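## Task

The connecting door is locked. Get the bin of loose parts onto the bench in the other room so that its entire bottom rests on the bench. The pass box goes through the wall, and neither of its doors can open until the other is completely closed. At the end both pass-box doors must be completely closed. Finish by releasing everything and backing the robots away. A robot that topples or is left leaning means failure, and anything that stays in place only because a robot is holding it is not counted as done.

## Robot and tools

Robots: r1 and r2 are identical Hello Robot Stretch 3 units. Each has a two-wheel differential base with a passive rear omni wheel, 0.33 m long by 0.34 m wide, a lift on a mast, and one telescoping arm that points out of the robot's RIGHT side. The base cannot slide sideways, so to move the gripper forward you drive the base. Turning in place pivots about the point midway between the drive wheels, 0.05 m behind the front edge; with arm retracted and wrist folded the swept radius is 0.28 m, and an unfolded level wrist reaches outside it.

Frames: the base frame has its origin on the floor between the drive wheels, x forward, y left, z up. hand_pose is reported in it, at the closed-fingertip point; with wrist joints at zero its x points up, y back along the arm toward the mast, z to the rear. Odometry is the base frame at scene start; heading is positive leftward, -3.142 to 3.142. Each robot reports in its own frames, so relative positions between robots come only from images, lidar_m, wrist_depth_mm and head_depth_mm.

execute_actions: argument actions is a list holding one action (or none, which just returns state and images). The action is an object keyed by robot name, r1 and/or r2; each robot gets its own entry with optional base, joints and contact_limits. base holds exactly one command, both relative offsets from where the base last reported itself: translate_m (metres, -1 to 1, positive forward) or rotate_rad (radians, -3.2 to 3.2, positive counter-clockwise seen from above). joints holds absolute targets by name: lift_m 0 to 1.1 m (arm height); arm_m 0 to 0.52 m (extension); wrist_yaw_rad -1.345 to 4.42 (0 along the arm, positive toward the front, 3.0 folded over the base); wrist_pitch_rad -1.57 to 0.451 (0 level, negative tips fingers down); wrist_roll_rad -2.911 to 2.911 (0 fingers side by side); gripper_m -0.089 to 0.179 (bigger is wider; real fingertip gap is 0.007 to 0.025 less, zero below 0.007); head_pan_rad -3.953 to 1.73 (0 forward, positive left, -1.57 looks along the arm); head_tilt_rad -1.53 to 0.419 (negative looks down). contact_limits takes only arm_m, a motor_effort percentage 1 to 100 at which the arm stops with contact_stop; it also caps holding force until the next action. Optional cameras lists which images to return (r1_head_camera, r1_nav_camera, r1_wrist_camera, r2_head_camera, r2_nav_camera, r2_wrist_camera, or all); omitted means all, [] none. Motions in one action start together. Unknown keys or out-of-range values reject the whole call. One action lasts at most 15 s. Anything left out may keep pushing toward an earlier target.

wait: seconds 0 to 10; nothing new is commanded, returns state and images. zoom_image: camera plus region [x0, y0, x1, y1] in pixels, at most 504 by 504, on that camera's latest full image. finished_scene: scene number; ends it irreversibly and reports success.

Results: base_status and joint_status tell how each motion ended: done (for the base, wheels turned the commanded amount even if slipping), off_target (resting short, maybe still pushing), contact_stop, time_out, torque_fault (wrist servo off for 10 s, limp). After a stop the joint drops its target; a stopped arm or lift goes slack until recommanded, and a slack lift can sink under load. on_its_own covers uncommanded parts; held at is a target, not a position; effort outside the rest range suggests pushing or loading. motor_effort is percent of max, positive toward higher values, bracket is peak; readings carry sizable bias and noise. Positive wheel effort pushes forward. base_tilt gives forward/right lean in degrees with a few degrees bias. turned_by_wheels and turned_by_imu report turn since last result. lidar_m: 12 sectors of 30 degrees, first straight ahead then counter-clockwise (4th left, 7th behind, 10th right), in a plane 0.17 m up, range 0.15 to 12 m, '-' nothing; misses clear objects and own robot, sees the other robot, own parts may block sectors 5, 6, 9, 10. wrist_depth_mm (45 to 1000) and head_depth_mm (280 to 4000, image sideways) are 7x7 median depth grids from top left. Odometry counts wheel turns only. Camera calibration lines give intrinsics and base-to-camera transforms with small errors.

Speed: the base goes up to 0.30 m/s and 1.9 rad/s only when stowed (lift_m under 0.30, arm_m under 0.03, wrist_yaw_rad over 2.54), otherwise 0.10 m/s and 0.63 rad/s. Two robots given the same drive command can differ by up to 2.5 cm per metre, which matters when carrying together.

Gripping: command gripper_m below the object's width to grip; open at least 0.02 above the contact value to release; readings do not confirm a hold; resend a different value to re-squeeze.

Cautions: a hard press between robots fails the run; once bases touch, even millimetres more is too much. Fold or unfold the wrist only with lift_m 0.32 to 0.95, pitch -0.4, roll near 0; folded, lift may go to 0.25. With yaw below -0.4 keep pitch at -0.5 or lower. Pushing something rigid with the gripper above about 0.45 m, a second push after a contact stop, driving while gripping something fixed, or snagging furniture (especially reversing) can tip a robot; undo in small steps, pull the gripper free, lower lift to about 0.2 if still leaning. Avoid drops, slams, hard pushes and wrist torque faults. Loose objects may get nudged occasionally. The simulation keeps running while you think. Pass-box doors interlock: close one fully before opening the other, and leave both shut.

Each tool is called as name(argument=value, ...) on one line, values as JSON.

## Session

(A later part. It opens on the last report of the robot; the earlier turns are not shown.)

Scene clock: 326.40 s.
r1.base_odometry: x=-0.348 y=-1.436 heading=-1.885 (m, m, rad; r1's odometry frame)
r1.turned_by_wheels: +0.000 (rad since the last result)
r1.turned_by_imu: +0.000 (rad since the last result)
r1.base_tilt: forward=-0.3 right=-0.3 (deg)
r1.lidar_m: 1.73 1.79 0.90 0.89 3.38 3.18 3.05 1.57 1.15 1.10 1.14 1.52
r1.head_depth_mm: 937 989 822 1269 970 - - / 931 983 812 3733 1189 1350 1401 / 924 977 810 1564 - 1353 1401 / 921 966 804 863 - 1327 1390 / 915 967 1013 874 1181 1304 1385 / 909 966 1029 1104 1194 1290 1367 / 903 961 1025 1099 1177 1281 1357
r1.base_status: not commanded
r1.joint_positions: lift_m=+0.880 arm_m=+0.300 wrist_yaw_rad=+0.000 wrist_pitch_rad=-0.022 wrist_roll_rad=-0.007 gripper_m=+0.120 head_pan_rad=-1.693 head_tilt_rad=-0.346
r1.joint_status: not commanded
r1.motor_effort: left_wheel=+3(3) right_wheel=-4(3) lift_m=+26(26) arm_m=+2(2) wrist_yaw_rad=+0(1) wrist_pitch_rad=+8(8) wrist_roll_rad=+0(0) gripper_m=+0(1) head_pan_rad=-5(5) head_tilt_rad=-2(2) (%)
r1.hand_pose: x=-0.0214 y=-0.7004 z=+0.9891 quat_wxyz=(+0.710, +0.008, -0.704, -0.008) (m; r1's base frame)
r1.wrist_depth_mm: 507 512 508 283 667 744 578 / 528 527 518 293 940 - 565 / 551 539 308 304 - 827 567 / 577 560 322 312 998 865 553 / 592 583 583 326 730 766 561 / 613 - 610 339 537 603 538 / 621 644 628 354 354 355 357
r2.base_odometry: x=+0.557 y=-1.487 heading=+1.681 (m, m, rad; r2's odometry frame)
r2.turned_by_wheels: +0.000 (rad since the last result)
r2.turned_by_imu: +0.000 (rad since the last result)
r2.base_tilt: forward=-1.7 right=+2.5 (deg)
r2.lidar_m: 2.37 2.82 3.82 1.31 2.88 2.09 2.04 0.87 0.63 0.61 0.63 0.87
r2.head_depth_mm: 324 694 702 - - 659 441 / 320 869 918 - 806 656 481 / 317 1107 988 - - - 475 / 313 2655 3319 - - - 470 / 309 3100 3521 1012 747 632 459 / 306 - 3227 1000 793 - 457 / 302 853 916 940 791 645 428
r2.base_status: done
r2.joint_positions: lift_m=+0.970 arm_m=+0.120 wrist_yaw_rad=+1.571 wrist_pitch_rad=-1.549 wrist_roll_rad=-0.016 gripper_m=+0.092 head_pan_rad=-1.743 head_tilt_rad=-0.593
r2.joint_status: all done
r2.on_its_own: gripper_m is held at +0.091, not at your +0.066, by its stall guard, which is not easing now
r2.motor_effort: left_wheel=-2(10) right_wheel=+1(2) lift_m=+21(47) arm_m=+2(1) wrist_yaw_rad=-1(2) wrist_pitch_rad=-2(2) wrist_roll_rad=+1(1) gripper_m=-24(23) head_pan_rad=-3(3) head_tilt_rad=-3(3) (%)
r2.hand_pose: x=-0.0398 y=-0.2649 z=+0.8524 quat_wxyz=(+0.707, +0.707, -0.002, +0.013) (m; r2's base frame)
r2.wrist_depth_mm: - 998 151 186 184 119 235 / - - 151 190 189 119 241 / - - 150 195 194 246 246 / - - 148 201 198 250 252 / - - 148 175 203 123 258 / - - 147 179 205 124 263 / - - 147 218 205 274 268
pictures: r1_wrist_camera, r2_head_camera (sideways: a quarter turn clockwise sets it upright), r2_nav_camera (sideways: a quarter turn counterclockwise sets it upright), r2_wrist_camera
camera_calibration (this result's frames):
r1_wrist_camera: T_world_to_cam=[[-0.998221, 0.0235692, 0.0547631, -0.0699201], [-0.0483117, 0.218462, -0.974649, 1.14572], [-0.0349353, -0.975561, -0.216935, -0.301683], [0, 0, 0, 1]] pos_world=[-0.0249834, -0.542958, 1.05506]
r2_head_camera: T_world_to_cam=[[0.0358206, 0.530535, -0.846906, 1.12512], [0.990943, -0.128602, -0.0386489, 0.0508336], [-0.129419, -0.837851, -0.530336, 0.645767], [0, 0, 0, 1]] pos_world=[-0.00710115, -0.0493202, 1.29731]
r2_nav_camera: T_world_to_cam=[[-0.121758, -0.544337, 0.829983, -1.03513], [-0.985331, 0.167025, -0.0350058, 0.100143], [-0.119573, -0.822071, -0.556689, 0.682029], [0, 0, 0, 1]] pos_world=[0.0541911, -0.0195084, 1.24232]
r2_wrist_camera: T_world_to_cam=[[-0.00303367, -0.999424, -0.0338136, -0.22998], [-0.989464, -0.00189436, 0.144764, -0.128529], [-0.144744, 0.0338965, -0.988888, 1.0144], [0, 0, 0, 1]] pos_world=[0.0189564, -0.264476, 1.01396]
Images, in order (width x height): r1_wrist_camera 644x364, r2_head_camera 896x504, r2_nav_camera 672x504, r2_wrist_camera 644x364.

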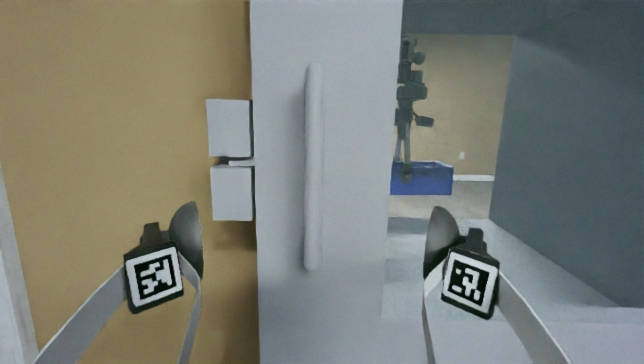

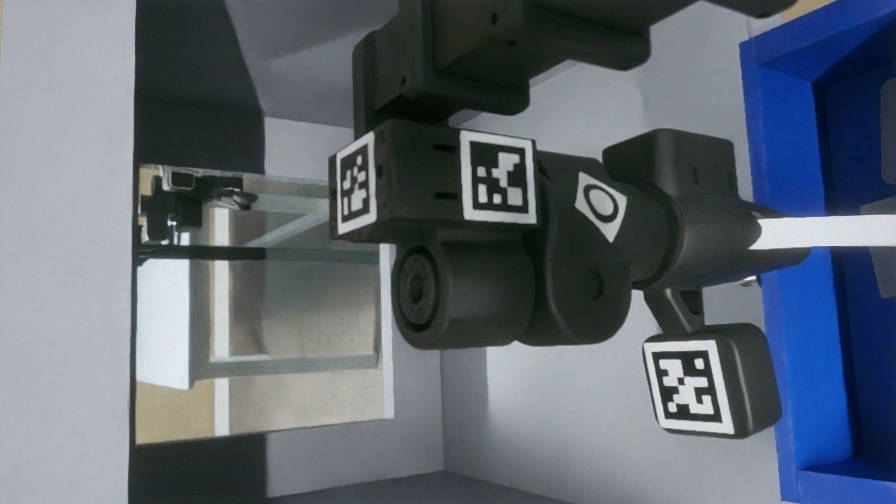

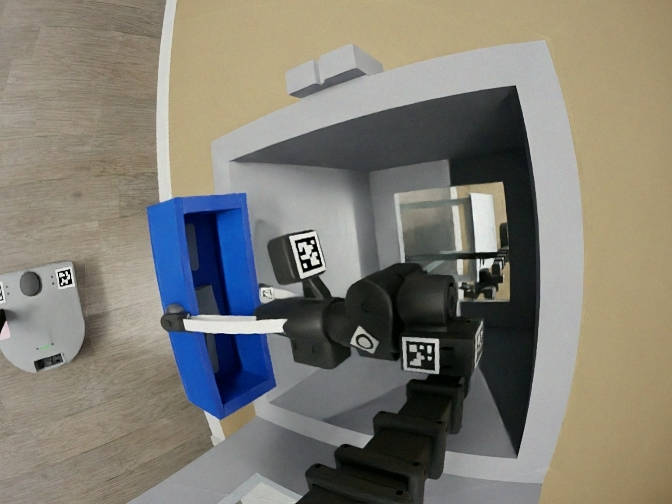

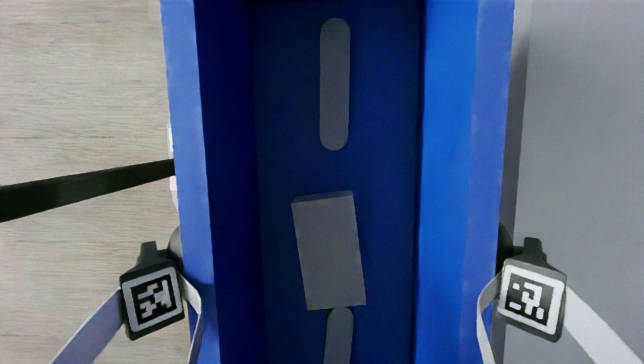

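execute_actions(actions=[{"r2":{"joints":{"arm_m":0.52,"lift_m":0.955}}}], cameras=["r2_head_camera","r1_wrist_camera"])

Scene clock: 335.87 s.
r1.base_odometry: x=-0.348 y=-1.436 heading=-1.885 (m, m, rad; r1's odometry frame)
r1.turned_by_wheels: +0.000 (rad since the last result)
r1.turned_by_imu: +0.000 (rad since the last result)
r1.base_tilt: forward=-0.3 right=-0.3 (deg)
r1.lidar_m: 1.73 1.79 0.89 0.89 3.37 3.17 3.07 1.57 1.14 1.10 1.14 1.52
r1.head_depth_mm: 938 989 822 1260 976 - - / 932 981 815 1229 1197 1346 1400 / 929 977 809 1280 - 1346 1395 / 921 969 806 863 - 1331 1382 / 914 964 1015 873 1189 1306 1374 / 910 966 1027 1106 1196 1283 1374 / 904 962 1021 1097 1182 1284 1351
r1.base_status: not commanded
r1.joint_positions: lift_m=+0.880 arm_m=+0.300 wrist_yaw_rad=+0.000 wrist_pitch_rad=-0.022 wrist_roll_rad=-0.007 gripper_m=+0.120 head_pan_rad=-1.693 head_tilt_rad=-0.346
r1.joint_status: not commanded
r1.motor_effort: left_wheel=+2(3) right_wheel=-3(3) lift_m=+26(26) arm_m=+2(2) wrist_yaw_rad=+0(0) wrist_pitch_rad=+7(7) wrist_roll_rad=+0(0) gripper_m=-1(1) head_pan_rad=-5(5) head_tilt_rad=-2(2) (%)
r1.hand_pose: x=-0.0214 y=-0.7004 z=+0.9891 quat_wxyz=(+0.710, +0.008, -0.704, -0.008) (m; r1's base frame)
r1.wrist_depth_mm: 510 516 505 284 603 714 576 / 524 529 523 294 650 693 567 / 548 547 308 301 595 750 565 / 560 566 324 317 698 731 557 / 594 581 578 329 595 609 562 / 609 - 608 340 535 613 531 / 628 629 644 358 356 360 352
r2.base_odometry: x=+0.557 y=-1.487 heading=+1.681 (m, m, rad; r2's odometry frame)
r2.turned_by_wheels: +0.000 (rad since the last result)
r2.turned_by_imu: +0.000 (rad since the last result)
r2.base_tilt: forward=-1.7 right=+2.6 (deg)
r2.lidar_m: 2.37 2.81 3.83 1.31 2.88 2.09 2.04 0.86 0.63 0.61 0.63 0.87
r2.head_depth_mm: 323 693 705 - - 640 1118 / 320 870 861 - 781 656 1087 / 316 917 - 1018 752 654 1058 / 312 1828 3144 1029 740 651 1040 / 309 3026 3424 915 726 649 1010 / 305 - 3422 998 722 645 991 / 302 853 916 941 765 643 965
r2.base_status: not commanded
r2.joint_positions: lift_m=+0.955 arm_m=+0.520 wrist_yaw_rad=+1.570 wrist_pitch_rad=-1.549 wrist_roll_rad=-0.016 gripper_m=+0.092 head_pan_rad=-1.743 head_tilt_rad=-0.593
r2.joint_status: all done
r2.on_its_own: gripper_m is held at +0.091, not at your +0.066, by its stall guard, which is not easing now
r2.motor_effort: left_wheel=-2(2) right_wheel=+2(1) lift_m=+22(22) arm_m=+2(1) wrist_yaw_rad=-1(2) wrist_pitch_rad=-2(2) wrist_roll_rad=+1(0) gripper_m=-24(23) head_pan_rad=-3(3) head_tilt_rad=-3(3) (%)
r2.hand_pose: x=-0.0398 y=-0.6649 z=+0.8374 quat_wxyz=(+0.707, +0.707, -0.002, +0.013) (m; r2's base frame)
r2.wrist_depth_mm: 233 231 151 186 184 119 220 / 240 237 150 190 188 119 224 / 244 241 150 196 193 229 230 / 252 248 149 201 199 234 235 / 256 253 148 175 203 123 240 / 264 262 147 180 204 124 246 / 270 268 147 218 206 253 251
pictures: r1_wrist_camera, r2_head_camera (sideways: a quarter turn clockwise sets it upright)
camera_calibration (this result's frames):
r1_wrist_camera: T_world_to_cam=[[-0.998221, 0.0235692, 0.0547629, -0.06992], [-0.0483116, 0.218462, -0.974649, 1.14572], [-0.0349353, -0.975561, -0.216935, -0.301683], [0, 0, 0, 1]] pos_world=[-0.0249834, -0.542958, 1.05506]
r2_head_camera: T_world_to_cam=[[0.0358463, 0.530586, -0.846873, 1.12507], [0.990939, -0.128631, -0.0386462, 0.0508301], [-0.129439, -0.837814, -0.53039, 0.645836], [0, 0, 0, 1]] pos_world=[-0.00710265, -0.0493195, 1.2973]
Images, in order (width x height): r1_wrist_camera 644x364, r2_head_camera 896x504.

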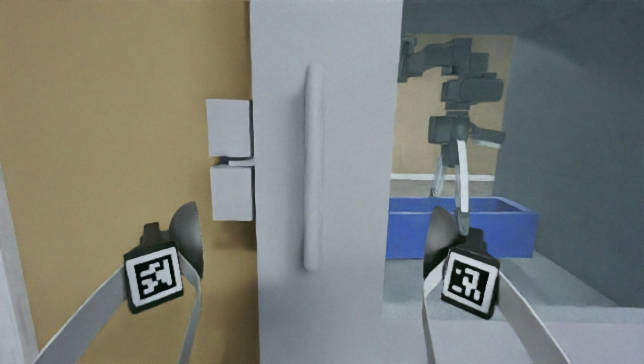

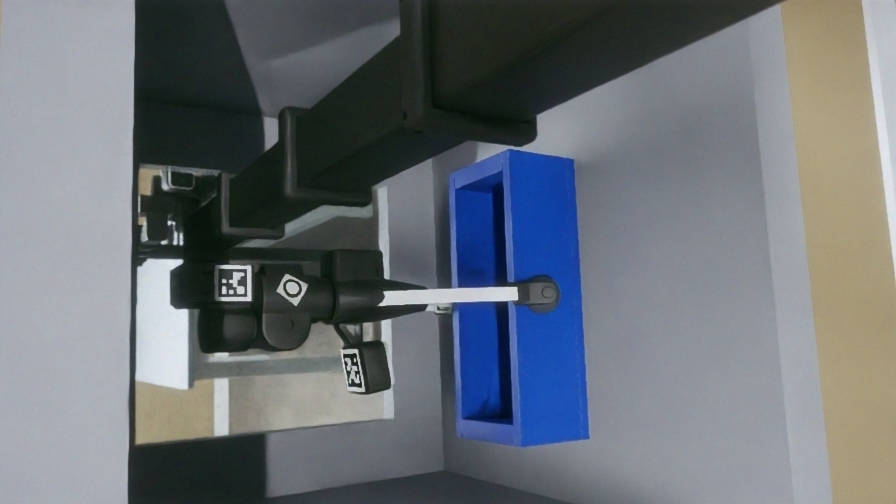

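execute_actions(actions=[{"r2":{"joints":{"lift_m":0.927}}}], cameras=[])

execute_actions(actions=[{"r2":{"joints":{"gripper_m":0.179}},"r1":{"joints":{"arm_m":0.415,"gripper_m":0.07}}}], cameras=[])

execute_actions(actions=[{"r2":{"joints":{"lift_m":0.99}}}], cameras=["r2_head_camera","r1_wrist_camera","r2_wrist_camera"])

Scene clock: 345.87 s.
r1.base_odometry: x=-0.348 y=-1.436 heading=-1.885 (m, m, rad; r1's odometry frame)
r1.turned_by_wheels: +0.000 (rad since the last result)
r1.turned_by_imu: +0.000 (rad since the last result)
r1.base_tilt: forward=-0.3 right=-0.3 (deg)
r1.lidar_m: 1.73 1.79 0.90 0.89 3.38 3.17 3.07 1.58 1.14 1.10 1.14 1.52
r1.head_depth_mm: 935 989 822 1264 971 - - / 932 980 815 3761 1192 1353 1395 / 929 976 809 1976 - 1350 1401 / 922 968 802 862 - 1334 1391 / 914 965 1015 873 1183 1300 1382 / 911 965 1035 1105 1190 1286 1367 / 905 960 1022 1100 1178 1278 1357
r1.base_status: not commanded
r1.joint_positions: lift_m=+0.880 arm_m=+0.300 wrist_yaw_rad=+0.000 wrist_pitch_rad=-0.022 wrist_roll_rad=-0.007 gripper_m=+0.120 head_pan_rad=-1.693 head_tilt_rad=-0.346
r1.joint_status: not commanded
r1.motor_effort: left_wheel=+3(3) right_wheel=-4(3) lift_m=+26(26) arm_m=+2(2) wrist_yaw_rad=+0(1) wrist_pitch_rad=+8(8) wrist_roll_rad=+0(0) gripper_m=-1(0) head_pan_rad=-4(5) head_tilt_rad=-2(2) (%)
r1.hand_pose: x=-0.0214 y=-0.7004 z=+0.9891 quat_wxyz=(+0.710, +0.008, -0.704, -0.008) (m; r1's base frame)
r1.wrist_depth_mm: 510 502 505 284 664 734 576 / 522 522 524 290 581 749 570 / 544 547 309 306 619 813 567 / 574 563 319 314 702 839 577 / 590 598 588 330 604 655 559 / 606 - 608 342 537 607 540 / 638 629 625 356 353 359 355
r2.base_odometry: x=+0.557 y=-1.487 heading=+1.681 (m, m, rad; r2's odometry frame)
r2.turned_by_wheels: +0.000 (rad since the last result)
r2.turned_by_imu: +0.000 (rad since the last result)
r2.base_tilt: forward=-1.7 right=+2.6 (deg)
r2.lidar_m: 2.37 2.82 3.85 1.31 2.89 2.09 2.04 0.87 0.64 0.61 0.63 0.86
r2.head_depth_mm: 324 693 708 714 - - 1145 / 319 870 898 - - 641 1086 / 316 1026 - 980 754 653 1061 / 312 2205 3013 1030 752 651 1034 / 309 3067 - 987 740 649 1009 / 306 - 3253 997 725 647 985 / 302 853 916 942 766 644 967
r2.base_status: not commanded
r2.joint_positions: lift_m=+0.927 arm_m=+0.520 wrist_yaw_rad=+1.570 wrist_pitch_rad=-1.549 wrist_roll_rad=-0.016 gripper_m=+0.092 head_pan_rad=-1.743 head_tilt_rad=-0.593
r2.joint_status: all done
r2.on_its_own: gripper_m is held at +0.091, not at your +0.066, by its stall guard, which is not easing now
r2.motor_effort: left_wheel=-2(3) right_wheel=+2(2) lift_m=+22(20) arm_m=+2(2) wrist_yaw_rad=+0(1) wrist_pitch_rad=-2(2) wrist_roll_rad=+0(0) gripper_m=-22(24) head_pan_rad=-3(3) head_tilt_rad=-3(3) (%)
r2.hand_pose: x=-0.0398 y=-0.6649 z=+0.8094 quat_wxyz=(+0.707, +0.707, -0.002, +0.013) (m; r2's base frame)
r2.wrist_depth_mm: 206 204 151 187 185 119 194 / 211 209 151 191 189 119 198 / 216 213 150 196 194 203 203 / 221 219 149 201 198 208 207 / 227 224 147 174 202 123 213 / 233 229 147 179 204 124 217 / 238 236 147 218 205 225 222
pictures: none
No camera images: the call's "cameras" was empty. Leave "cameras" out to get every camera's image.

Scene clock: 347.97 s.
r1.base_odometry: x=-0.348 y=-1.436 heading=-1.885 (m, m, rad; r1's odometry frame)
r1.turned_by_wheels: +0.000 (rad since the last result)
r1.turned_by_imu: +0.000 (rad since the last result)
r1.base_tilt: forward=-0.3 right=-0.3 (deg)
r1.lidar_m: 1.73 1.79 0.90 0.89 3.36 3.20 3.06 1.57 1.14 1.10 1.14 1.52
r1.head_depth_mm: 938 989 820 1261 969 1313 - / 934 984 814 3736 1198 - 1399 / 929 976 811 3708 968 1323 1397 / 920 972 802 851 959 1309 1392 / 918 964 1013 871 1170 1299 1374 / 911 966 1026 1105 1190 1290 1373 / 907 959 1025 1097 1181 1278 1357
r1.base_status: not commanded
r1.joint_positions: lift_m=+0.880 arm_m=+0.415 wrist_yaw_rad=+0.000 wrist_pitch_rad=-0.022 wrist_roll_rad=-0.007 gripper_m=+0.070 head_pan_rad=-1.693 head_tilt_rad=-0.346
r1.joint_status: all done
r1.motor_effort: left_wheel=+3(3) right_wheel=-4(4) lift_m=+26(26) arm_m=+2(2) wrist_yaw_rad=+0(0) wrist_pitch_rad=+7(7) wrist_roll_rad=+0(0) gripper_m=+1(81) head_pan_rad=-5(5) head_tilt_rad=-2(2) (%)
r1.hand_pose: x=-0.0214 y=-0.8154 z=+0.9891 quat_wxyz=(+0.710, +0.008, -0.704, -0.008) (m; r1's base frame)
r1.wrist_depth_mm: 406 404 181 179 178 704 568 / 419 416 188 183 188 457 564 / 435 426 192 190 193 488 574 / 455 452 200 198 201 691 560 / 467 453 207 205 595 589 540 / 487 486 217 214 - 501 514 / 500 504 228 224 402 440 442
r2.base_odometry: x=+0.557 y=-1.487 heading=+1.681 (m, m, rad; r2's odometry frame)
r2.turned_by_wheels: +0.000 (rad since the last result)
r2.turned_by_imu: +0.000 (rad since the last result)
r2.base_tilt: forward=-1.6 right=+2.6 (deg)
r2.lidar_m: 2.37 2.82 3.82 1.31 2.88 2.09 2.04 0.86 0.63 0.61 0.63 0.87
r2.head_depth_mm: 324 695 705 714 - - 1141 / 320 872 894 - - 640 1086 / 316 1036 - 996 757 654 1063 / 313 1862 2953 1031 752 651 1034 / 309 3098 - 990 737 649 1011 / 306 - 3257 992 725 646 988 / 302 853 914 942 765 643 963
r2.base_status: not commanded
r2.joint_positions: lift_m=+0.927 arm_m=+0.520 wrist_yaw_rad=+1.570 wrist_pitch_rad=-1.549 wrist_roll_rad=-0.016 gripper_m=+0.179 head_pan_rad=-1.743 head_tilt_rad=-0.593
r2.joint_status: all done
r2.motor_effort: left_wheel=-2(2) right_wheel=+1(1) lift_m=+22(22) arm_m=+2(2) wrist_yaw_rad=-1(1) wrist_pitch_rad=-2(2) wrist_roll_rad=+0(0) gripper_m=+0(99) head_pan_rad=-3(3) head_tilt_rad=-2(3) (%)
r2.hand_pose: x=-0.0400 y=-0.6649 z=+0.8094 quat_wxyz=(+0.707, +0.707, -0.002, +0.013) (m; r2's base frame)
r2.wrist_depth_mm: 207 205 151 190 189 119 195 / 212 209 150 194 193 198 199 / 216 214 150 199 196 203 203 / 222 220 149 204 200 207 209 / 226 224 147 177 203 212 213 / 232 230 147 180 204 218 - / - 236 167 219 205 224 225
pictures: none
No camera images: the call's "cameras" was empty. Leave "cameras" out to get every camera's image.

Scene clock: 349.37 s.
r1.base_odometry: x=-0.348 y=-1.436 heading=-1.885 (m, m, rad; r1's odometry frame)
r1.turned_by_wheels: +0.000 (rad since the last result)
r1.turned_by_imu: +0.000 (rad since the last result)
r1.base_tilt: forward=-0.3 right=-0.3 (deg)
r1.lidar_m: 1.72 1.79 0.90 0.89 3.36 3.19 3.07 1.57 1.14 1.10 1.14 1.53
r1.head_depth_mm: 939 988 822 1262 968 1319 - / 931 981 817 3758 1194 - 1397 / 925 975 811 - 967 1320 1396 / 920 968 803 850 960 1311 1385 / 915 967 1012 869 1165 1303 1383 / 909 965 1030 1102 1193 1289 1376 / 904 962 1026 1098 1183 1279 1357
r1.base_status: not commanded
r1.joint_positions: lift_m=+0.880 arm_m=+0.415 wrist_yaw_rad=+0.000 wrist_pitch_rad=-0.022 wrist_roll_rad=-0.007 gripper_m=+0.070 head_pan_rad=-1.693 head_tilt_rad=-0.346
r1.joint_status: not commanded
r1.motor_effort: left_wheel=+3(3) right_wheel=-3(3) lift_m=+26(26) arm_m=+2(3) wrist_yaw_rad=+0(0) wrist_pitch_rad=+7(7) wrist_roll_rad=+1(0) gripper_m=-1(0) head_pan_rad=-5(4) head_tilt_rad=-2(1) (%)
r1.hand_pose: x=-0.0214 y=-0.8154 z=+0.9891 quat_wxyz=(+0.710, +0.008, -0.704, -0.008) (m; r1's base frame)
r1.wrist_depth_mm: 401 400 181 178 180 447 575 / 418 415 188 183 187 471 565 / 429 424 193 188 194 495 571 / 451 445 199 198 199 745 562 / 464 456 204 206 587 592 527 / 484 485 216 214 - 503 516 / 506 505 228 221 401 444 451
r2.base_odometry: x=+0.557 y=-1.487 heading=+1.681 (m, m, rad; r2's odometry frame)
r2.turned_by_wheels: +0.000 (rad since the last result)
r2.turned_by_imu: +0.000 (rad since the last result)
r2.base_tilt: forward=-1.8 right=+2.6 (deg)
r2.lidar_m: 2.37 2.81 3.81 1.31 2.89 2.10 2.04 0.87 0.63 0.61 0.63 0.87
r2.head_depth_mm: 324 693 673 - 749 659 1117 / 320 859 - 959 809 656 1089 / 317 869 2813 1037 755 654 1059 / 313 1891 3163 1031 750 652 1033 / 309 - 3289 1008 738 648 1007 / 306 - 3419 1000 724 645 987 / 302 852 919 943 767 645 964
r2.base_status: not commanded
r2.joint_positions: lift_m=+0.989 arm_m=+0.520 wrist_yaw_rad=+1.570 wrist_pitch_rad=-1.550 wrist_roll_rad=-0.016 gripper_m=+0.179 head_pan_rad=-1.743 head_tilt_rad=-0.593
r2.joint_status: all done
r2.motor_effort: left_wheel=-2(2) right_wheel=+1(2) lift_m=+46(47) arm_m=+2(2) wrist_yaw_rad=-1(1) wrist_pitch_rad=-2(2) wrist_roll_rad=+0(1) gripper_m=+0(0) head_pan_rad=-3(3) head_tilt_rad=-3(4) (%)
r2.hand_pose: x=-0.0401 y=-0.6649 z=+0.8715 quat_wxyz=(+0.707, +0.707, -0.002, +0.013) (m; r2's base frame)
r2.wrist_depth_mm: 269 265 222 225 198 256 252 / 274 272 243 257 239 261 257 / 282 277 242 262 240 267 265 / 290 285 279 266 244 272 270 / 297 289 288 271 245 279 276 / - 297 293 280 277 286 - / - 309 300 288 285 292 291
pictures: r1_wrist_camera, r2_head_camera (sideways: a quarter turn clockwise sets it upright), r2_wrist_camera
camera_calibration (this result's frames):
r1_wrist_camera: T_world_to_cam=[[-0.998221, 0.0235883, 0.0547626, -0.0671985], [-0.0483075, 0.218452, -0.974651, 1.17084], [-0.0349534, -0.975563, -0.216923, -0.413887], [0, 0, 0, 1]] pos_world=[-0.0249852, -0.657959, 1.05506]
r2_head_camera: T_world_to_cam=[[0.0358462, 0.530586, -0.846873, 1.12507], [0.990939, -0.128631, -0.0386462, 0.0508301], [-0.129439, -0.837814, -0.530389, 0.645836], [0, 0, 0, 1]] pos_world=[-0.00710264, -0.0493195, 1.2973]
r2_wrist_camera: T_world_to_cam=[[-0.00378469, -0.999421, -0.0338105, -0.629129], [-0.98932, -0.00118438, 0.145752, -0.132689], [-0.145708, 0.0340011, -0.988743, 1.04672], [0, 0, 0, 1]] pos_world=[0.0188614, -0.664512, 1.033]
Images, in order (width x height): r1_wrist_camera 644x364, r2_head_camera 896x504, r2_wrist_camera 644x364.

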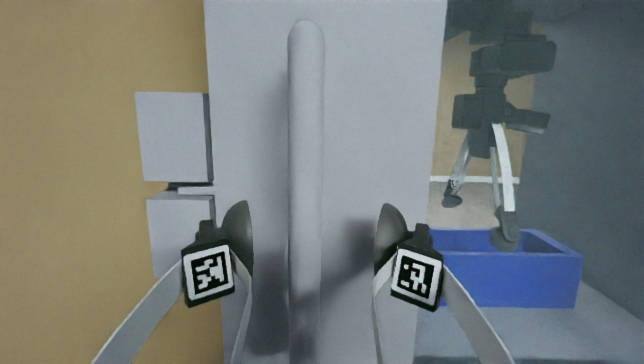

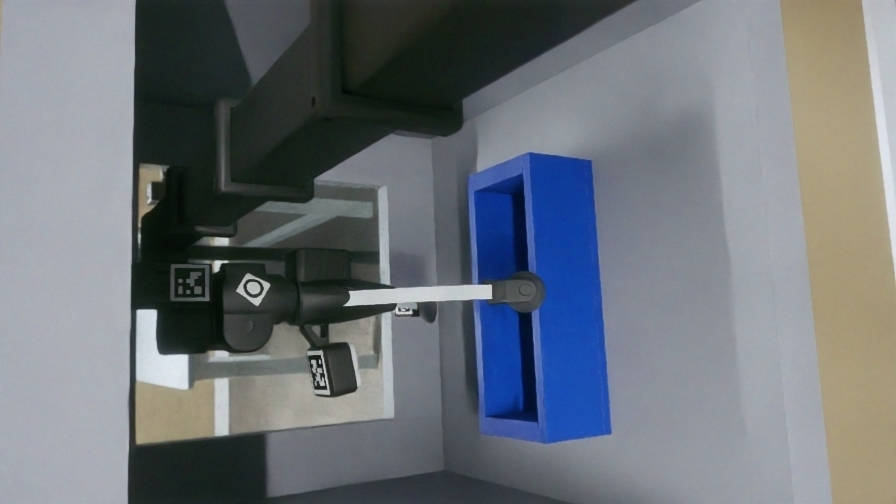

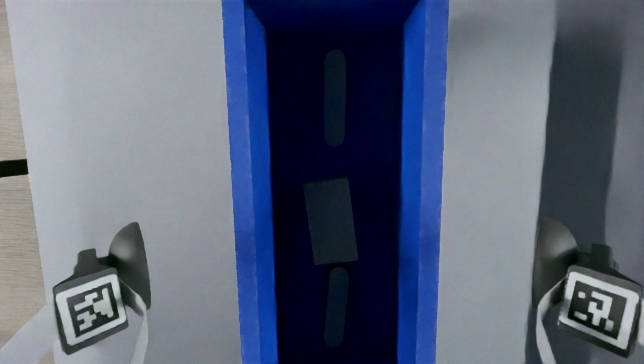

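execute_actions(actions=[{"r2":{"joints":{"arm_m":0.02},"base":{"translate_m":0.1}},"r1":{"base":{"translate_m":0.005}}}], cameras=[])

execute_actions(actions=[{"r2":{"joints":{"lift_m":0.69,"gripper_m":0.0,"head_pan_rad":-0.8,"head_tilt_rad":-0.7},"base":{"rotate_rad":-1.565}}}], cameras=[])

execute_actions(actions=[{"r2":{"joints":{"arm_m":0.2},"base":{"translate_m":-0.38}}}], cameras=["r2_head_camera","r2_nav_camera"])

Scene clock: 383.67 s.
r1.base_odometry: x=-0.349 y=-1.441 heading=-1.885 (m, m, rad; r1's odometry frame)
r1.turned_by_wheels: +0.000 (rad since the last result)
r1.turned_by_imu: +0.000 (rad since the last result)
r1.base_tilt: forward=-0.3 right=-0.3 (deg)
r1.lidar_m: 1.72 1.79 0.90 0.89 3.37 3.20 3.06 1.57 1.14 1.10 1.14 1.52
r1.head_depth_mm: 940 987 821 1277 976 1307 - / 931 981 815 - 1189 - 1401 / 930 975 809 - 965 1326 1391 / 919 968 801 845 955 1316 1400 / 914 972 1020 875 1176 1307 1383 / 912 968 1030 1108 1192 1296 1377 / 903 960 1022 1101 1181 1280 1362
r1.base_status: done
r1.joint_positions: lift_m=+0.880 arm_m=+0.415 wrist_yaw_rad=+0.000 wrist_pitch_rad=-0.022 wrist_roll_rad=-0.007 gripper_m=+0.070 head_pan_rad=-1.693 head_tilt_rad=-0.346
r1.joint_status: not commanded
r1.motor_effort: left_wheel=+3(9) right_wheel=-3(6) lift_m=+26(26) arm_m=+2(2) wrist_yaw_rad=-1(1) wrist_pitch_rad=+7(7) wrist_roll_rad=+0(1) gripper_m=-1(0) head_pan_rad=-5(5) head_tilt_rad=-2(2) (%)
r1.hand_pose: x=-0.0214 y=-0.8154 z=+0.9891 quat_wxyz=(+0.710, +0.008, -0.704, -0.008) (m; r1's base frame)
r1.wrist_depth_mm: 407 406 183 178 179 - 576 / 418 421 188 184 185 - 572 / 431 424 194 190 193 - 575 / 448 448 200 198 200 - 574 / 462 463 204 205 480 587 548 / 489 480 217 213 - 498 516 / 509 503 496 224 227 439 437
r2.base_odometry: x=+0.546 y=-1.387 heading=+1.681 (m, m, rad; r2's odometry frame)
r2.turned_by_wheels: +0.000 (rad since the last result)
r2.turned_by_imu: +0.000 (rad since the last result)
r2.base_tilt: forward=-1.7 right=+2.5 (deg)
r2.lidar_m: 2.37 2.71 3.72 1.31 3.02 2.20 2.14 0.86 0.63 0.61 0.63 0.87
r2.head_depth_mm: 324 884 938 926 - - 1092 / 321 1119 1032 1067 - - - / 317 1879 3338 1047 - - - / 314 3135 3304 1027 - - - / 310 3074 3137 1013 784 - - / 306 847 932 947 770 646 592 / 302 538 516 494 477 527 593
r2.base_status: done
r2.joint_positions: lift_m=+0.989 arm_m=+0.020 wrist_yaw_rad=+1.570 wrist_pitch_rad=-1.550 wrist_roll_rad=-0.016 gripper_m=+0.179 head_pan_rad=-1.743 head_tilt_rad=-0.593
r2.joint_status: all done
r2.motor_effort: left_wheel=-3(3) right_wheel=+1(7) lift_m=+45(45) arm_m=-3(4) wrist_yaw_rad=-1(1) wrist_pitch_rad=-2(2) wrist_roll_rad=+0(0) gripper_m=-1(0) head_pan_rad=-3(3) head_tilt_rad=-3(3) (%)
r2.hand_pose: x=-0.0402 y=-0.1654 z=+0.8715 quat_wxyz=(+0.707, +0.707, -0.001, +0.013) (m; r2's base frame)
r2.wrist_depth_mm: - - - 986 - 871 302 / - - - - - 899 303 / - - - - - 893 303 / - - - - - 888 303 / - - - - - 910 290 / - - - - - 978 - / - - - - - 915 319
pictures: none
No camera images: the call's "cameras" was empty. Leave "cameras" out to get every camera's image.

Scene clock: 387.23 s.
r1.base_odometry: x=-0.349 y=-1.441 heading=-1.885 (m, m, rad; r1's odometry frame)
r1.turned_by_wheels: +0.000 (rad since the last result)
r1.turned_by_imu: +0.000 (rad since the last result)
r1.base_tilt: forward=-0.3 right=-0.3 (deg)
r1.lidar_m: 1.72 1.79 0.90 0.89 3.36 3.19 3.07 1.57 1.14 1.10 1.13 1.52
r1.head_depth_mm: 937 989 820 1273 977 1308 - / 930 985 816 3715 1190 - 1406 / 926 978 808 - 966 1322 1394 / 920 967 803 845 961 1310 1388 / 919 973 1015 873 1169 1302 1384 / 911 969 1029 1099 1194 1293 1368 / 903 959 1024 1099 1182 1275 1365
r1.base_status: not commanded
r1.joint_positions: lift_m=+0.880 arm_m=+0.415 wrist_yaw_rad=+0.000 wrist_pitch_rad=-0.022 wrist_roll_rad=-0.007 gripper_m=+0.070 head_pan_rad=-1.693 head_tilt_rad=-0.346
r1.joint_status: not commanded
r1.motor_effort: left_wheel=+3(3) right_wheel=-3(3) lift_m=+26(26) arm_m=+2(2) wrist_yaw_rad=+0(0) wrist_pitch_rad=+8(7) wrist_roll_rad=+0(0) gripper_m=+1(1) head_pan_rad=-4(4) head_tilt_rad=-1(2) (%)
r1.hand_pose: x=-0.0214 y=-0.8154 z=+0.9891 quat_wxyz=(+0.710, +0.008, -0.704, -0.008) (m; r1's base frame)
r1.wrist_depth_mm: 402 402 180 178 178 - 586 / 418 416 188 184 185 - 580 / 440 420 193 192 193 - 571 / 449 444 200 197 200 - 573 / 464 454 206 205 483 587 535 / 482 482 216 213 - 506 521 / 501 493 489 222 226 437 443
r2.base_odometry: x=+0.546 y=-1.387 heading=+0.116 (m, m, rad; r2's odometry frame)
r2.turned_by_wheels: -1.565 (rad since the last result)
r2.turned_by_imu: -1.577 (rad since the last result)
r2.base_tilt: forward=-1.7 right=+2.6 (deg)
r2.lidar_m: 0.61 0.63 0.87 2.38 2.70 3.71 1.31 3.03 2.20 2.14 0.87 0.63
r2.head_depth_mm: 441 480 546 1598 657 1389 1247 / 472 513 565 627 705 1452 1245 / 487 539 605 687 790 1444 1241 / 486 538 604 692 767 1380 1237 / 538 602 681 787 728 1240 1232 / 601 682 786 854 714 1071 1184 / 684 788 930 784 711 627 1097
r2.base_status: done
r2.joint_positions: lift_m=+0.691 arm_m=+0.020 wrist_yaw_rad=+1.570 wrist_pitch_rad=-1.552 wrist_roll_rad=-0.016 gripper_m=+0.000 head_pan_rad=-0.807 head_tilt_rad=-0.691
r2.joint_status: all done
r2.motor_effort: left_wheel=+3(10) right_wheel=-4(7) lift_m=+17(43) arm_m=-3(3) wrist_yaw_rad=-1(1) wrist_pitch_rad=-1(2) wrist_roll_rad=+1(0) gripper_m=-4(99) head_pan_rad=+3(32) head_tilt_rad=-4(12) (%)
r2.hand_pose: x=-0.0406 y=-0.1654 z=+0.5726 quat_wxyz=(+0.707, +0.707, -0.001, +0.012) (m; r2's base frame)
r2.wrist_depth_mm: 721 717 708 709 713 688 677 / 731 721 722 715 706 701 695 / 743 752 - 725 736 712 720 / 781 - - 746 742 730 722 / 798 793 - - 761 755 754 / 822 801 808 - 765 776 768 / 826 816 826 803 815 791 783
pictures: none
No camera images: the call's "cameras" was empty. Leave "cameras" out to get every camera's image.

Scene clock: 392.50 s.
r1.base_odometry: x=-0.349 y=-1.441 heading=-1.885 (m, m, rad; r1's odometry frame)
r1.turned_by_wheels: +0.000 (rad since the last result)
r1.turned_by_imu: +0.000 (rad since the last result)
r1.base_tilt: forward=-0.3 right=-0.3 (deg)
r1.lidar_m: 1.72 1.79 0.90 0.89 3.37 3.20 3.06 1.57 1.14 1.10 1.14 1.52
r1.head_depth_mm: 936 991 819 1273 973 1317 - / 932 984 813 3736 1189 - 1401 / 926 973 810 - 970 1325 1391 / 922 970 802 845 958 1313 1394 / 914 973 1015 870 1172 1305 1381 / 910 967 1029 1105 1193 1288 1367 / 904 958 1028 1095 1184 1278 1355
r1.base_status: not commanded
r1.joint_positions: lift_m=+0.880 arm_m=+0.415 wrist_yaw_rad=+0.000 wrist_pitch_rad=-0.022 wrist_roll_rad=-0.007 gripper_m=+0.070 head_pan_rad=-1.693 head_tilt_rad=-0.346
r1.joint_status: not commanded
r1.motor_effort: left_wheel=+3(3) right_wheel=-4(3) lift_m=+26(26) arm_m=+2(2) wrist_yaw_rad=+0(1) wrist_pitch_rad=+7(8) wrist_roll_rad=+0(1) gripper_m=-1(1) head_pan_rad=-5(5) head_tilt_rad=-1(2) (%)
r1.hand_pose: x=-0.0214 y=-0.8154 z=+0.9891 quat_wxyz=(+0.710, +0.008, -0.704, -0.008) (m; r1's base frame)
r1.wrist_depth_mm: 407 404 180 178 179 - 568 / 418 413 187 185 187 - 580 / 435 424 192 191 192 - 571 / 448 445 200 198 201 - 561 / 469 462 205 205 489 586 533 / 485 487 217 213 - 494 521 / 498 500 498 223 227 438 450
r2.base_odometry: x=+0.169 y=-1.431 heading=+0.116 (m, m, rad; r2's odometry frame)
r2.turned_by_wheels: +0.000 (rad since the last result)
r2.turned_by_imu: -0.001 (rad since the last result)
r2.base_tilt: forward=-1.7 right=+2.6 (deg)
r2.lidar_m: 0.99 1.03 1.40 2.60 2.71 3.44 0.93 0.97 2.19 2.11 1.36 1.03
r2.head_depth_mm: 475 520 562 617 687 1452 1242 / 507 1594 1855 740 757 1451 1244 / 543 1428 1633 798 1633 1441 1240 / 589 1292 1466 843 1710 1433 1232 / 642 1187 896 933 1646 1434 1238 / 700 789 897 1351 1532 1434 1229 / 727 811 929 983 1385 1420 1227
r2.base_status: done
r2.joint_positions: lift_m=+0.691 arm_m=+0.200 wrist_yaw_rad=+1.570 wrist_pitch_rad=-1.552 wrist_roll_rad=-0.016 gripper_m=+0.000 head_pan_rad=-0.807 head_tilt_rad=-0.691
r2.joint_status: all done
r2.motor_effort: left_wheel=+3(5) right_wheel=-3(9) lift_m=+16(17) arm_m=+2(1) wrist_yaw_rad=-1(0) wrist_pitch_rad=-1(1) wrist_roll_rad=+1(0) gripper_m=-4(4) head_pan_rad=+2(3) head_tilt_rad=-4(4) (%)
r2.hand_pose: x=-0.0406 y=-0.3449 z=+0.5726 quat_wxyz=(+0.707, +0.707, -0.001, +0.012) (m; r2's base frame)
r2.wrist_depth_mm: 723 708 709 699 694 685 682 / 734 738 728 708 702 696 695 / 755 - 738 744 735 732 708 / - - 755 758 738 742 726 / 796 - 784 770 778 751 744 / 825 809 798 - 794 771 772 / 834 832 810 805 803 781 778
pictures: r2_head_camera (sideways: a quarter turn clockwise sets it upright), r2_nav_camera (sideways: a quarter turn counterclockwise sets it upright)
camera_calibration (this result's frames):
r2_head_camera: T_world_to_cam=[[-0.461833, 0.401905, -0.790684, 1.05485], [0.68878, 0.724162, -0.0342193, 0.0469053], [0.558831, -0.560411, -0.611267, 0.746858], [0, 0, 0, 1]] pos_world=[0.0374919, -0.0393711, 1.29219]
r2_nav_camera: T_world_to_cam=[[0.420728, -0.477978, 0.771054, -0.961615], [-0.721275, -0.691751, -0.0352529, 0.0988495], [0.550228, -0.54131, -0.635793, 0.780852], [0, 0, 0, 1]] pos_world=[0.0462294, 0.031431, 1.2414]
Images, in order (width x height): r2_head_camera 896x504, r2_nav_camera 672x504.

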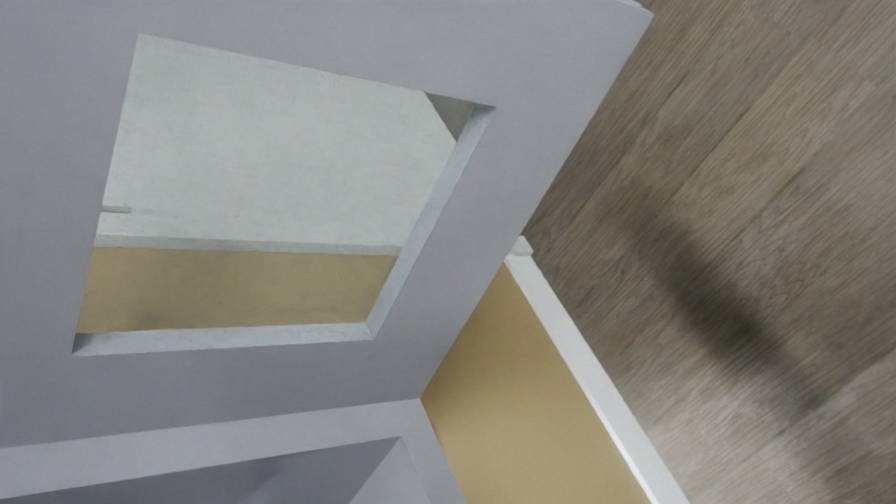

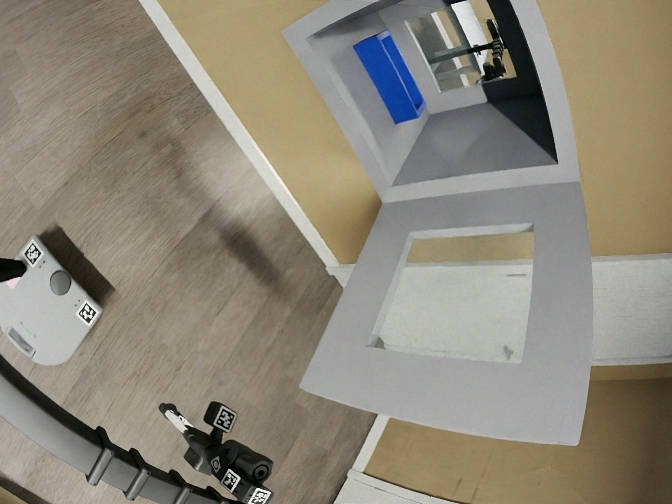

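execute_actions(actions=[{"r2":{"joints":{"arm_m":0.51,"lift_m":0.67,"head_pan_rad":-1.1}}}], cameras=[])

execute_actions(actions=[{"r2":{"joints":{"wrist_pitch_rad":0},"base":{"translate_m":0.03}}}], cameras=["r2_wrist_camera","r2_nav_camera"])

Scene clock: 404.73 s.
r1.base_odometry: x=-0.349 y=-1.441 heading=-1.885 (m, m, rad; r1's odometry frame)
r1.turned_by_wheels: +0.000 (rad since the last result)
r1.turned_by_imu: +0.000 (rad since the last result)
r1.base_tilt: forward=-0.3 right=-0.3 (deg)
r1.lidar_m: 1.72 1.78 0.90 0.89 3.35 3.21 3.08 1.57 1.15 1.10 1.14 1.53
r1.head_depth_mm: 936 986 820 1280 978 1315 - / 932 981 812 3725 1194 - 1399 / 926 976 806 - 970 1321 1396 / 922 972 805 847 959 1312 1383 / 915 970 1016 871 1170 1300 1379 / 910 969 1033 1101 1199 1292 1374 / 907 959 1027 1096 1182 1279 1358
r1.base_status: not commanded
r1.joint_positions: lift_m=+0.880 arm_m=+0.415 wrist_yaw_rad=+0.000 wrist_pitch_rad=-0.022 wrist_roll_rad=-0.007 gripper_m=+0.070 head_pan_rad=-1.693 head_tilt_rad=-0.346
r1.joint_status: not commanded
r1.motor_effort: left_wheel=+3(3) right_wheel=-3(4) lift_m=+26(26) arm_m=+2(2) wrist_yaw_rad=+0(0) wrist_pitch_rad=+8(8) wrist_roll_rad=+0(0) gripper_m=-1(0) head_pan_rad=-5(5) head_tilt_rad=-1(2) (%)
r1.hand_pose: x=-0.0214 y=-0.8154 z=+0.9891 quat_wxyz=(+0.710, +0.008, -0.704, -0.008) (m; r1's base frame)
r1.wrist_depth_mm: 403 405 181 178 179 - 580 / 414 415 188 183 185 - 582 / 432 423 193 191 192 - 570 / 455 449 200 198 201 - 574 / 466 463 206 204 481 601 547 / 486 484 218 214 - 502 513 / 498 498 496 223 229 444 443
r2.base_odometry: x=+0.169 y=-1.431 heading=+0.116 (m, m, rad; r2's odometry frame)
r2.turned_by_wheels: +0.000 (rad since the last result)
r2.turned_by_imu: +0.000 (rad since the last result)
r2.base_tilt: forward=-1.7 right=+2.5 (deg)
r2.lidar_m: 0.99 1.03 1.40 2.61 2.71 3.44 0.93 0.97 2.21 2.11 1.36 1.03
r2.head_depth_mm: 1850 2031 2227 2155 1749 1450 1251 / 444 497 585 2083 1728 1449 1243 / 461 510 568 642 746 1447 1241 / 482 539 605 690 794 1439 1237 / 503 1612 1792 784 1616 1435 1231 / 526 1401 1531 806 1663 1431 1234 / 551 1243 1359 846 1599 1420 1226
r2.base_status: not commanded
r2.joint_positions: lift_m=+0.671 arm_m=+0.510 wrist_yaw_rad=+1.570 wrist_pitch_rad=-1.552 wrist_roll_rad=-0.016 gripper_m=+0.000 head_pan_rad=-1.093 head_tilt_rad=-0.691
r2.joint_status: all done
r2.motor_effort: left_wheel=+3(3) right_wheel=-3(4) lift_m=+17(17) arm_m=+2(0) wrist_yaw_rad=-1(0) wrist_pitch_rad=-1(1) wrist_roll_rad=+0(1) gripper_m=-3(4) head_pan_rad=-3(20) head_tilt_rad=-4(3) (%)
r2.hand_pose: x=-0.0406 y=-0.6549 z=+0.5526 quat_wxyz=(+0.707, +0.707, -0.001, +0.012) (m; r2's base frame)
r2.wrist_depth_mm: 692 684 681 685 661 655 662 / 726 700 707 694 695 687 667 / - 728 712 711 694 693 685 / - 743 738 732 712 706 696 / - 756 762 754 732 730 724 / 783 773 775 - 747 737 747 / 818 792 801 799 787 760 755
pictures: none
No camera images: the call's "cameras" was empty. Leave "cameras" out to get every camera's image.

Scene clock: 406.37 s.
r1.base_odometry: x=-0.349 y=-1.441 heading=-1.885 (m, m, rad; r1's odometry frame)
r1.turned_by_wheels: +0.000 (rad since the last result)
r1.turned_by_imu: +0.000 (rad since the last result)
r1.base_tilt: forward=-0.3 right=-0.3 (deg)
r1.lidar_m: 1.72 1.78 0.89 0.89 3.35 3.20 3.07 1.57 1.14 1.10 1.14 1.53
r1.head_depth_mm: 938 990 823 1273 977 1311 - / 932 985 814 3721 1189 - 1399 / 926 978 810 - 970 1327 1393 / 920 968 805 844 959 1312 1392 / 919 969 1013 872 1175 1297 1380 / 912 968 1031 1105 1191 1293 1370 / 903 961 1026 1097 1180 1275 1356
r1.base_status: not commanded
r1.joint_positions: lift_m=+0.880 arm_m=+0.415 wrist_yaw_rad=+0.000 wrist_pitch_rad=-0.022 wrist_roll_rad=-0.007 gripper_m=+0.070 head_pan_rad=-1.693 head_tilt_rad=-0.346
r1.joint_status: not commanded
r1.motor_effort: left_wheel=+3(3) right_wheel=-3(3) lift_m=+26(26) arm_m=+2(2) wrist_yaw_rad=+0(0) wrist_pitch_rad=+8(7) wrist_roll_rad=+1(0) gripper_m=+1(1) head_pan_rad=-5(5) head_tilt_rad=-2(2) (%)
r1.hand_pose: x=-0.0214 y=-0.8154 z=+0.9891 quat_wxyz=(+0.710, +0.008, -0.704, -0.008) (m; r1's base frame)
r1.wrist_depth_mm: 405 408 180 178 178 - 578 / 418 419 187 184 186 - 585 / 438 427 193 192 192 - 583 / 451 445 200 198 201 - 565 / 463 459 205 206 487 596 548 / 484 487 217 212 - 499 523 / 499 511 495 222 228 441 446
r2.base_odometry: x=+0.199 y=-1.428 heading=+0.116 (m, m, rad; r2's odometry frame)
r2.turned_by_wheels: +0.000 (rad since the last result)
r2.turned_by_imu: +0.000 (rad since the last result)
r2.base_tilt: forward=-1.7 right=+2.5 (deg)
r2.lidar_m: 0.96 1.00 1.36 2.61 2.71 3.47 0.96 1.00 2.20 2.11 1.34 1.00
r2.head_depth_mm: 434 1964 2237 2236 1690 1454 1245 / 441 486 540 622 1631 1450 1242 / 459 506 566 638 734 1448 1246 / 479 1773 1896 723 789 1439 1235 / 499 1556 1741 790 1623 1436 1230 / 523 1357 1475 810 1656 1432 1234 / 548 1213 1326 840 1574 1426 1227
r2.base_status: done
r2.joint_positions: lift_m=+0.671 arm_m=+0.510 wrist_yaw_rad=+1.570 wrist_pitch_rad=-0.025 wrist_roll_rad=-0.016 gripper_m=+0.000 head_pan_rad=-1.093 head_tilt_rad=-0.691
r2.joint_status: all done
r2.motor_effort: left_wheel=+3(9) right_wheel=-4(5) lift_m=+17(17) arm_m=+2(2) wrist_yaw_rad=-1(1) wrist_pitch_rad=+8(7) wrist_roll_rad=+0(1) gripper_m=-4(4) head_pan_rad=-3(3) head_tilt_rad=-4(4) (%)
r2.hand_pose: x=+0.2342 y=-0.6550 z=+0.7789 quat_wxyz=(+0.511, +0.502, -0.489, +0.498) (m; r2's base frame)
r2.wrist_depth_mm: 130 181 651 845 844 796 786 / 129 179 865 870 862 824 810 / 128 176 579 876 890 865 832 / 127 176 379 914 888 863 851 / 126 173 371 935 921 904 893 / 125 172 995 - 958 942 912 / 124 170 - - - 980 946
pictures: r2_nav_camera (sideways: a quarter turn counterclockwise sets it upright), r2_wrist_camera
camera_calibration (this result's frames):
r2_nav_camera: T_world_to_cam=[[0.268856, -0.577236, 0.771048, -0.960681], [-0.887083, -0.460262, -0.0352529, 0.099861], [0.375233, -0.674506, -0.6358, 0.781929], [0, 0, 0, 1]] pos_world=[0.0534643, 0.0188386, 1.2414]
r2_wrist_camera: T_world_to_cam=[[0.0335379, -0.99943, -0.0038108, -0.653396], [-0.190826, -0.00266068, -0.98162, 0.84227], [0.981051, 0.0336487, -0.190807, 0.109169], [0, 0, 0, 1]] pos_world=[0.0755407, -0.654456, 0.845129]
Images, in order (width x height): r2_nav_camera 672x504, r2_wrist_camera 644x364.

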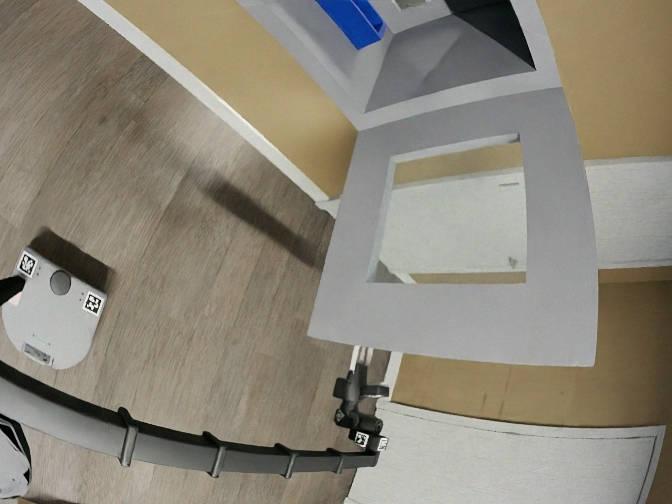

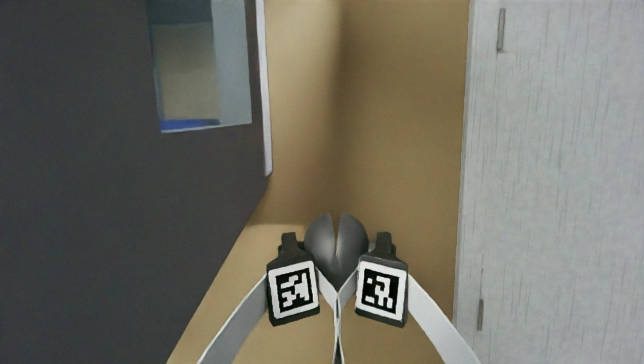

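execute_actions(actions=[{"r2":{"joints":{"wrist_yaw_rad":1.8,"arm_m":0.13,"head_pan_rad":-0.4,"head_tilt_rad":-0.9},"base":{"translate_m":0.05}}}], cameras=["r2_wrist_camera","r2_nav_camera"])

Scene clock: 417.13 s.
r1.base_odometry: x=-0.349 y=-1.441 heading=-1.885 (m, m, rad; r1's odometry frame)
r1.turned_by_wheels: +0.000 (rad since the last result)
r1.turned_by_imu: +0.000 (rad since the last result)
r1.base_tilt: forward=-0.3 right=-0.3 (deg)
r1.lidar_m: 1.72 1.79 0.90 0.89 3.35 3.20 3.06 1.57 1.14 1.10 1.14 1.52
r1.head_depth_mm: 938 990 821 1275 974 1312 - / 936 987 814 3722 1193 - 1402 / 926 976 808 - 969 1323 1390 / 917 969 802 844 958 1312 1401 / 916 970 1013 872 1174 1303 1383 / 909 967 1028 1108 1187 1289 1365 / 904 964 1025 1095 1181 1277 1359
r1.base_status: not commanded
r1.joint_positions: lift_m=+0.880 arm_m=+0.415 wrist_yaw_rad=+0.000 wrist_pitch_rad=-0.022 wrist_roll_rad=-0.007 gripper_m=+0.070 head_pan_rad=-1.693 head_tilt_rad=-0.346
r1.joint_status: not commanded
r1.motor_effort: left_wheel=+3(3) right_wheel=-3(3) lift_m=+26(26) arm_m=+2(3) wrist_yaw_rad=+0(0) wrist_pitch_rad=+7(7) wrist_roll_rad=+0(0) gripper_m=+0(0) head_pan_rad=-4(5) head_tilt_rad=-2(2) (%)
r1.hand_pose: x=-0.0214 y=-0.8154 z=+0.9891 quat_wxyz=(+0.710, +0.008, -0.704, -0.008) (m; r1's base frame)
r1.wrist_depth_mm: 406 401 181 179 179 - 581 / 418 414 188 184 186 - 577 / 437 434 192 191 191 - 570 / 453 440 201 199 202 - 558 / 459 464 206 205 488 598 554 / 495 484 217 212 - 502 508 / 510 503 500 223 227 446 445
r2.base_odometry: x=+0.248 y=-1.422 heading=+0.116 (m, m, rad; r2's odometry frame)
r2.turned_by_wheels: +0.000 (rad since the last result)
r2.turned_by_imu: +0.000 (rad since the last result)
r2.base_tilt: forward=-1.6 right=+2.4 (deg)
r2.lidar_m: 0.91 0.95 1.30 2.61 2.71 3.51 1.01 1.05 2.20 2.11 1.29 0.95
r2.head_depth_mm: - - - 1650 1428 1304 1160 / 717 801 918 304 379 1254 1158 / 827 918 931 1493 1419 551 1153 / 1041 1040 919 1414 1479 1293 1155 / 1180 963 889 1341 1471 1293 1150 / 1939 942 862 1267 1443 1290 1146 / 3245 929 837 1210 1407 1288 1147
r2.base_status: done
r2.joint_positions: lift_m=+0.671 arm_m=+0.130 wrist_yaw_rad=+1.799 wrist_pitch_rad=-0.024 wrist_roll_rad=-0.016 gripper_m=+0.000 head_pan_rad=-0.407 head_tilt_rad=-0.889
r2.joint_status: all done
r2.motor_effort: left_wheel=+2(9) right_wheel=-2(4) lift_m=+17(17) arm_m=-3(5) wrist_yaw_rad=+0(14) wrist_pitch_rad=+8(7) wrist_roll_rad=+1(0) gripper_m=-4(4) head_pan_rad=+3(29) head_tilt_rad=-4(20) (%)
r2.hand_pose: x=+0.2276 y=-0.2175 z=+0.7789 quat_wxyz=(+0.450, +0.554, -0.429, +0.553) (m; r2's base frame)
r2.wrist_depth_mm: - 124 138 168 - 699 483 / - 128 141 172 - 694 672 / - 140 143 176 251 371 699 / - 147 147 182 236 341 710 / - - 150 179 251 361 746 / - - 150 - 281 825 770 / - - 152 196 934 849 794
pictures: r2_nav_camera (sideways: a quarter turn counterclockwise sets it upright), r2_wrist_camera
camera_calibration (this result's frames):
r2_nav_camera: T_world_to_cam=[[0.701233, -0.331407, 0.631222, -0.7811], [-0.401316, -0.915281, -0.0347181, 0.0961925], [0.589252, -0.228974, -0.774824, 0.961436], [0, 0, 0, 1]] pos_world=[0.0198086, 0.0493251, 1.24133]
r2_wrist_camera: T_world_to_cam=[[0.259565, -0.965718, -0.00380202, -0.26004], [-0.184997, -0.0458586, -0.981669, 0.831554], [0.947841, 0.25551, -0.190558, 0.15655], [0, 0, 0, 1]] pos_world=[0.072948, -0.252991, 0.845154]
Images, in order (width x height): r2_nav_camera 672x504, r2_wrist_camera 644x364.

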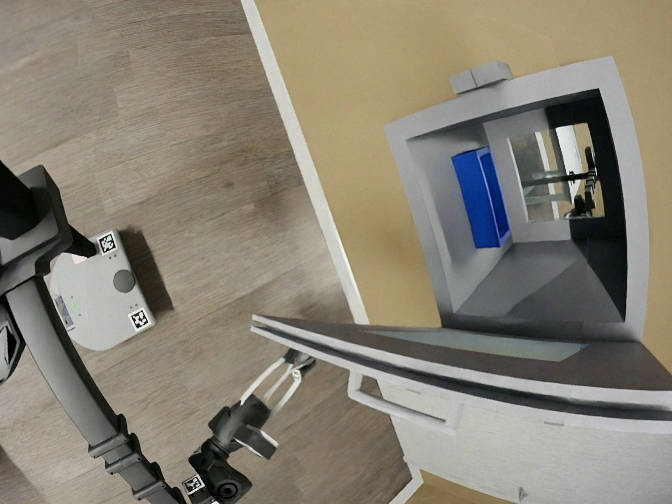

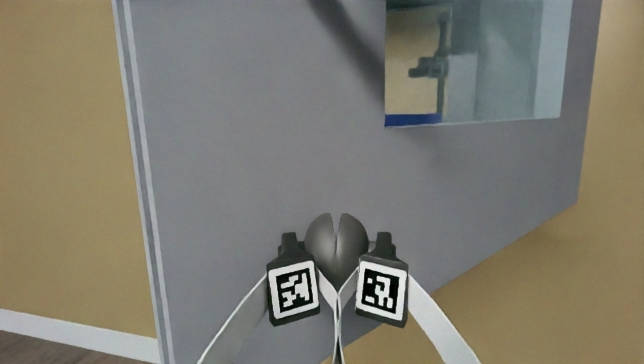

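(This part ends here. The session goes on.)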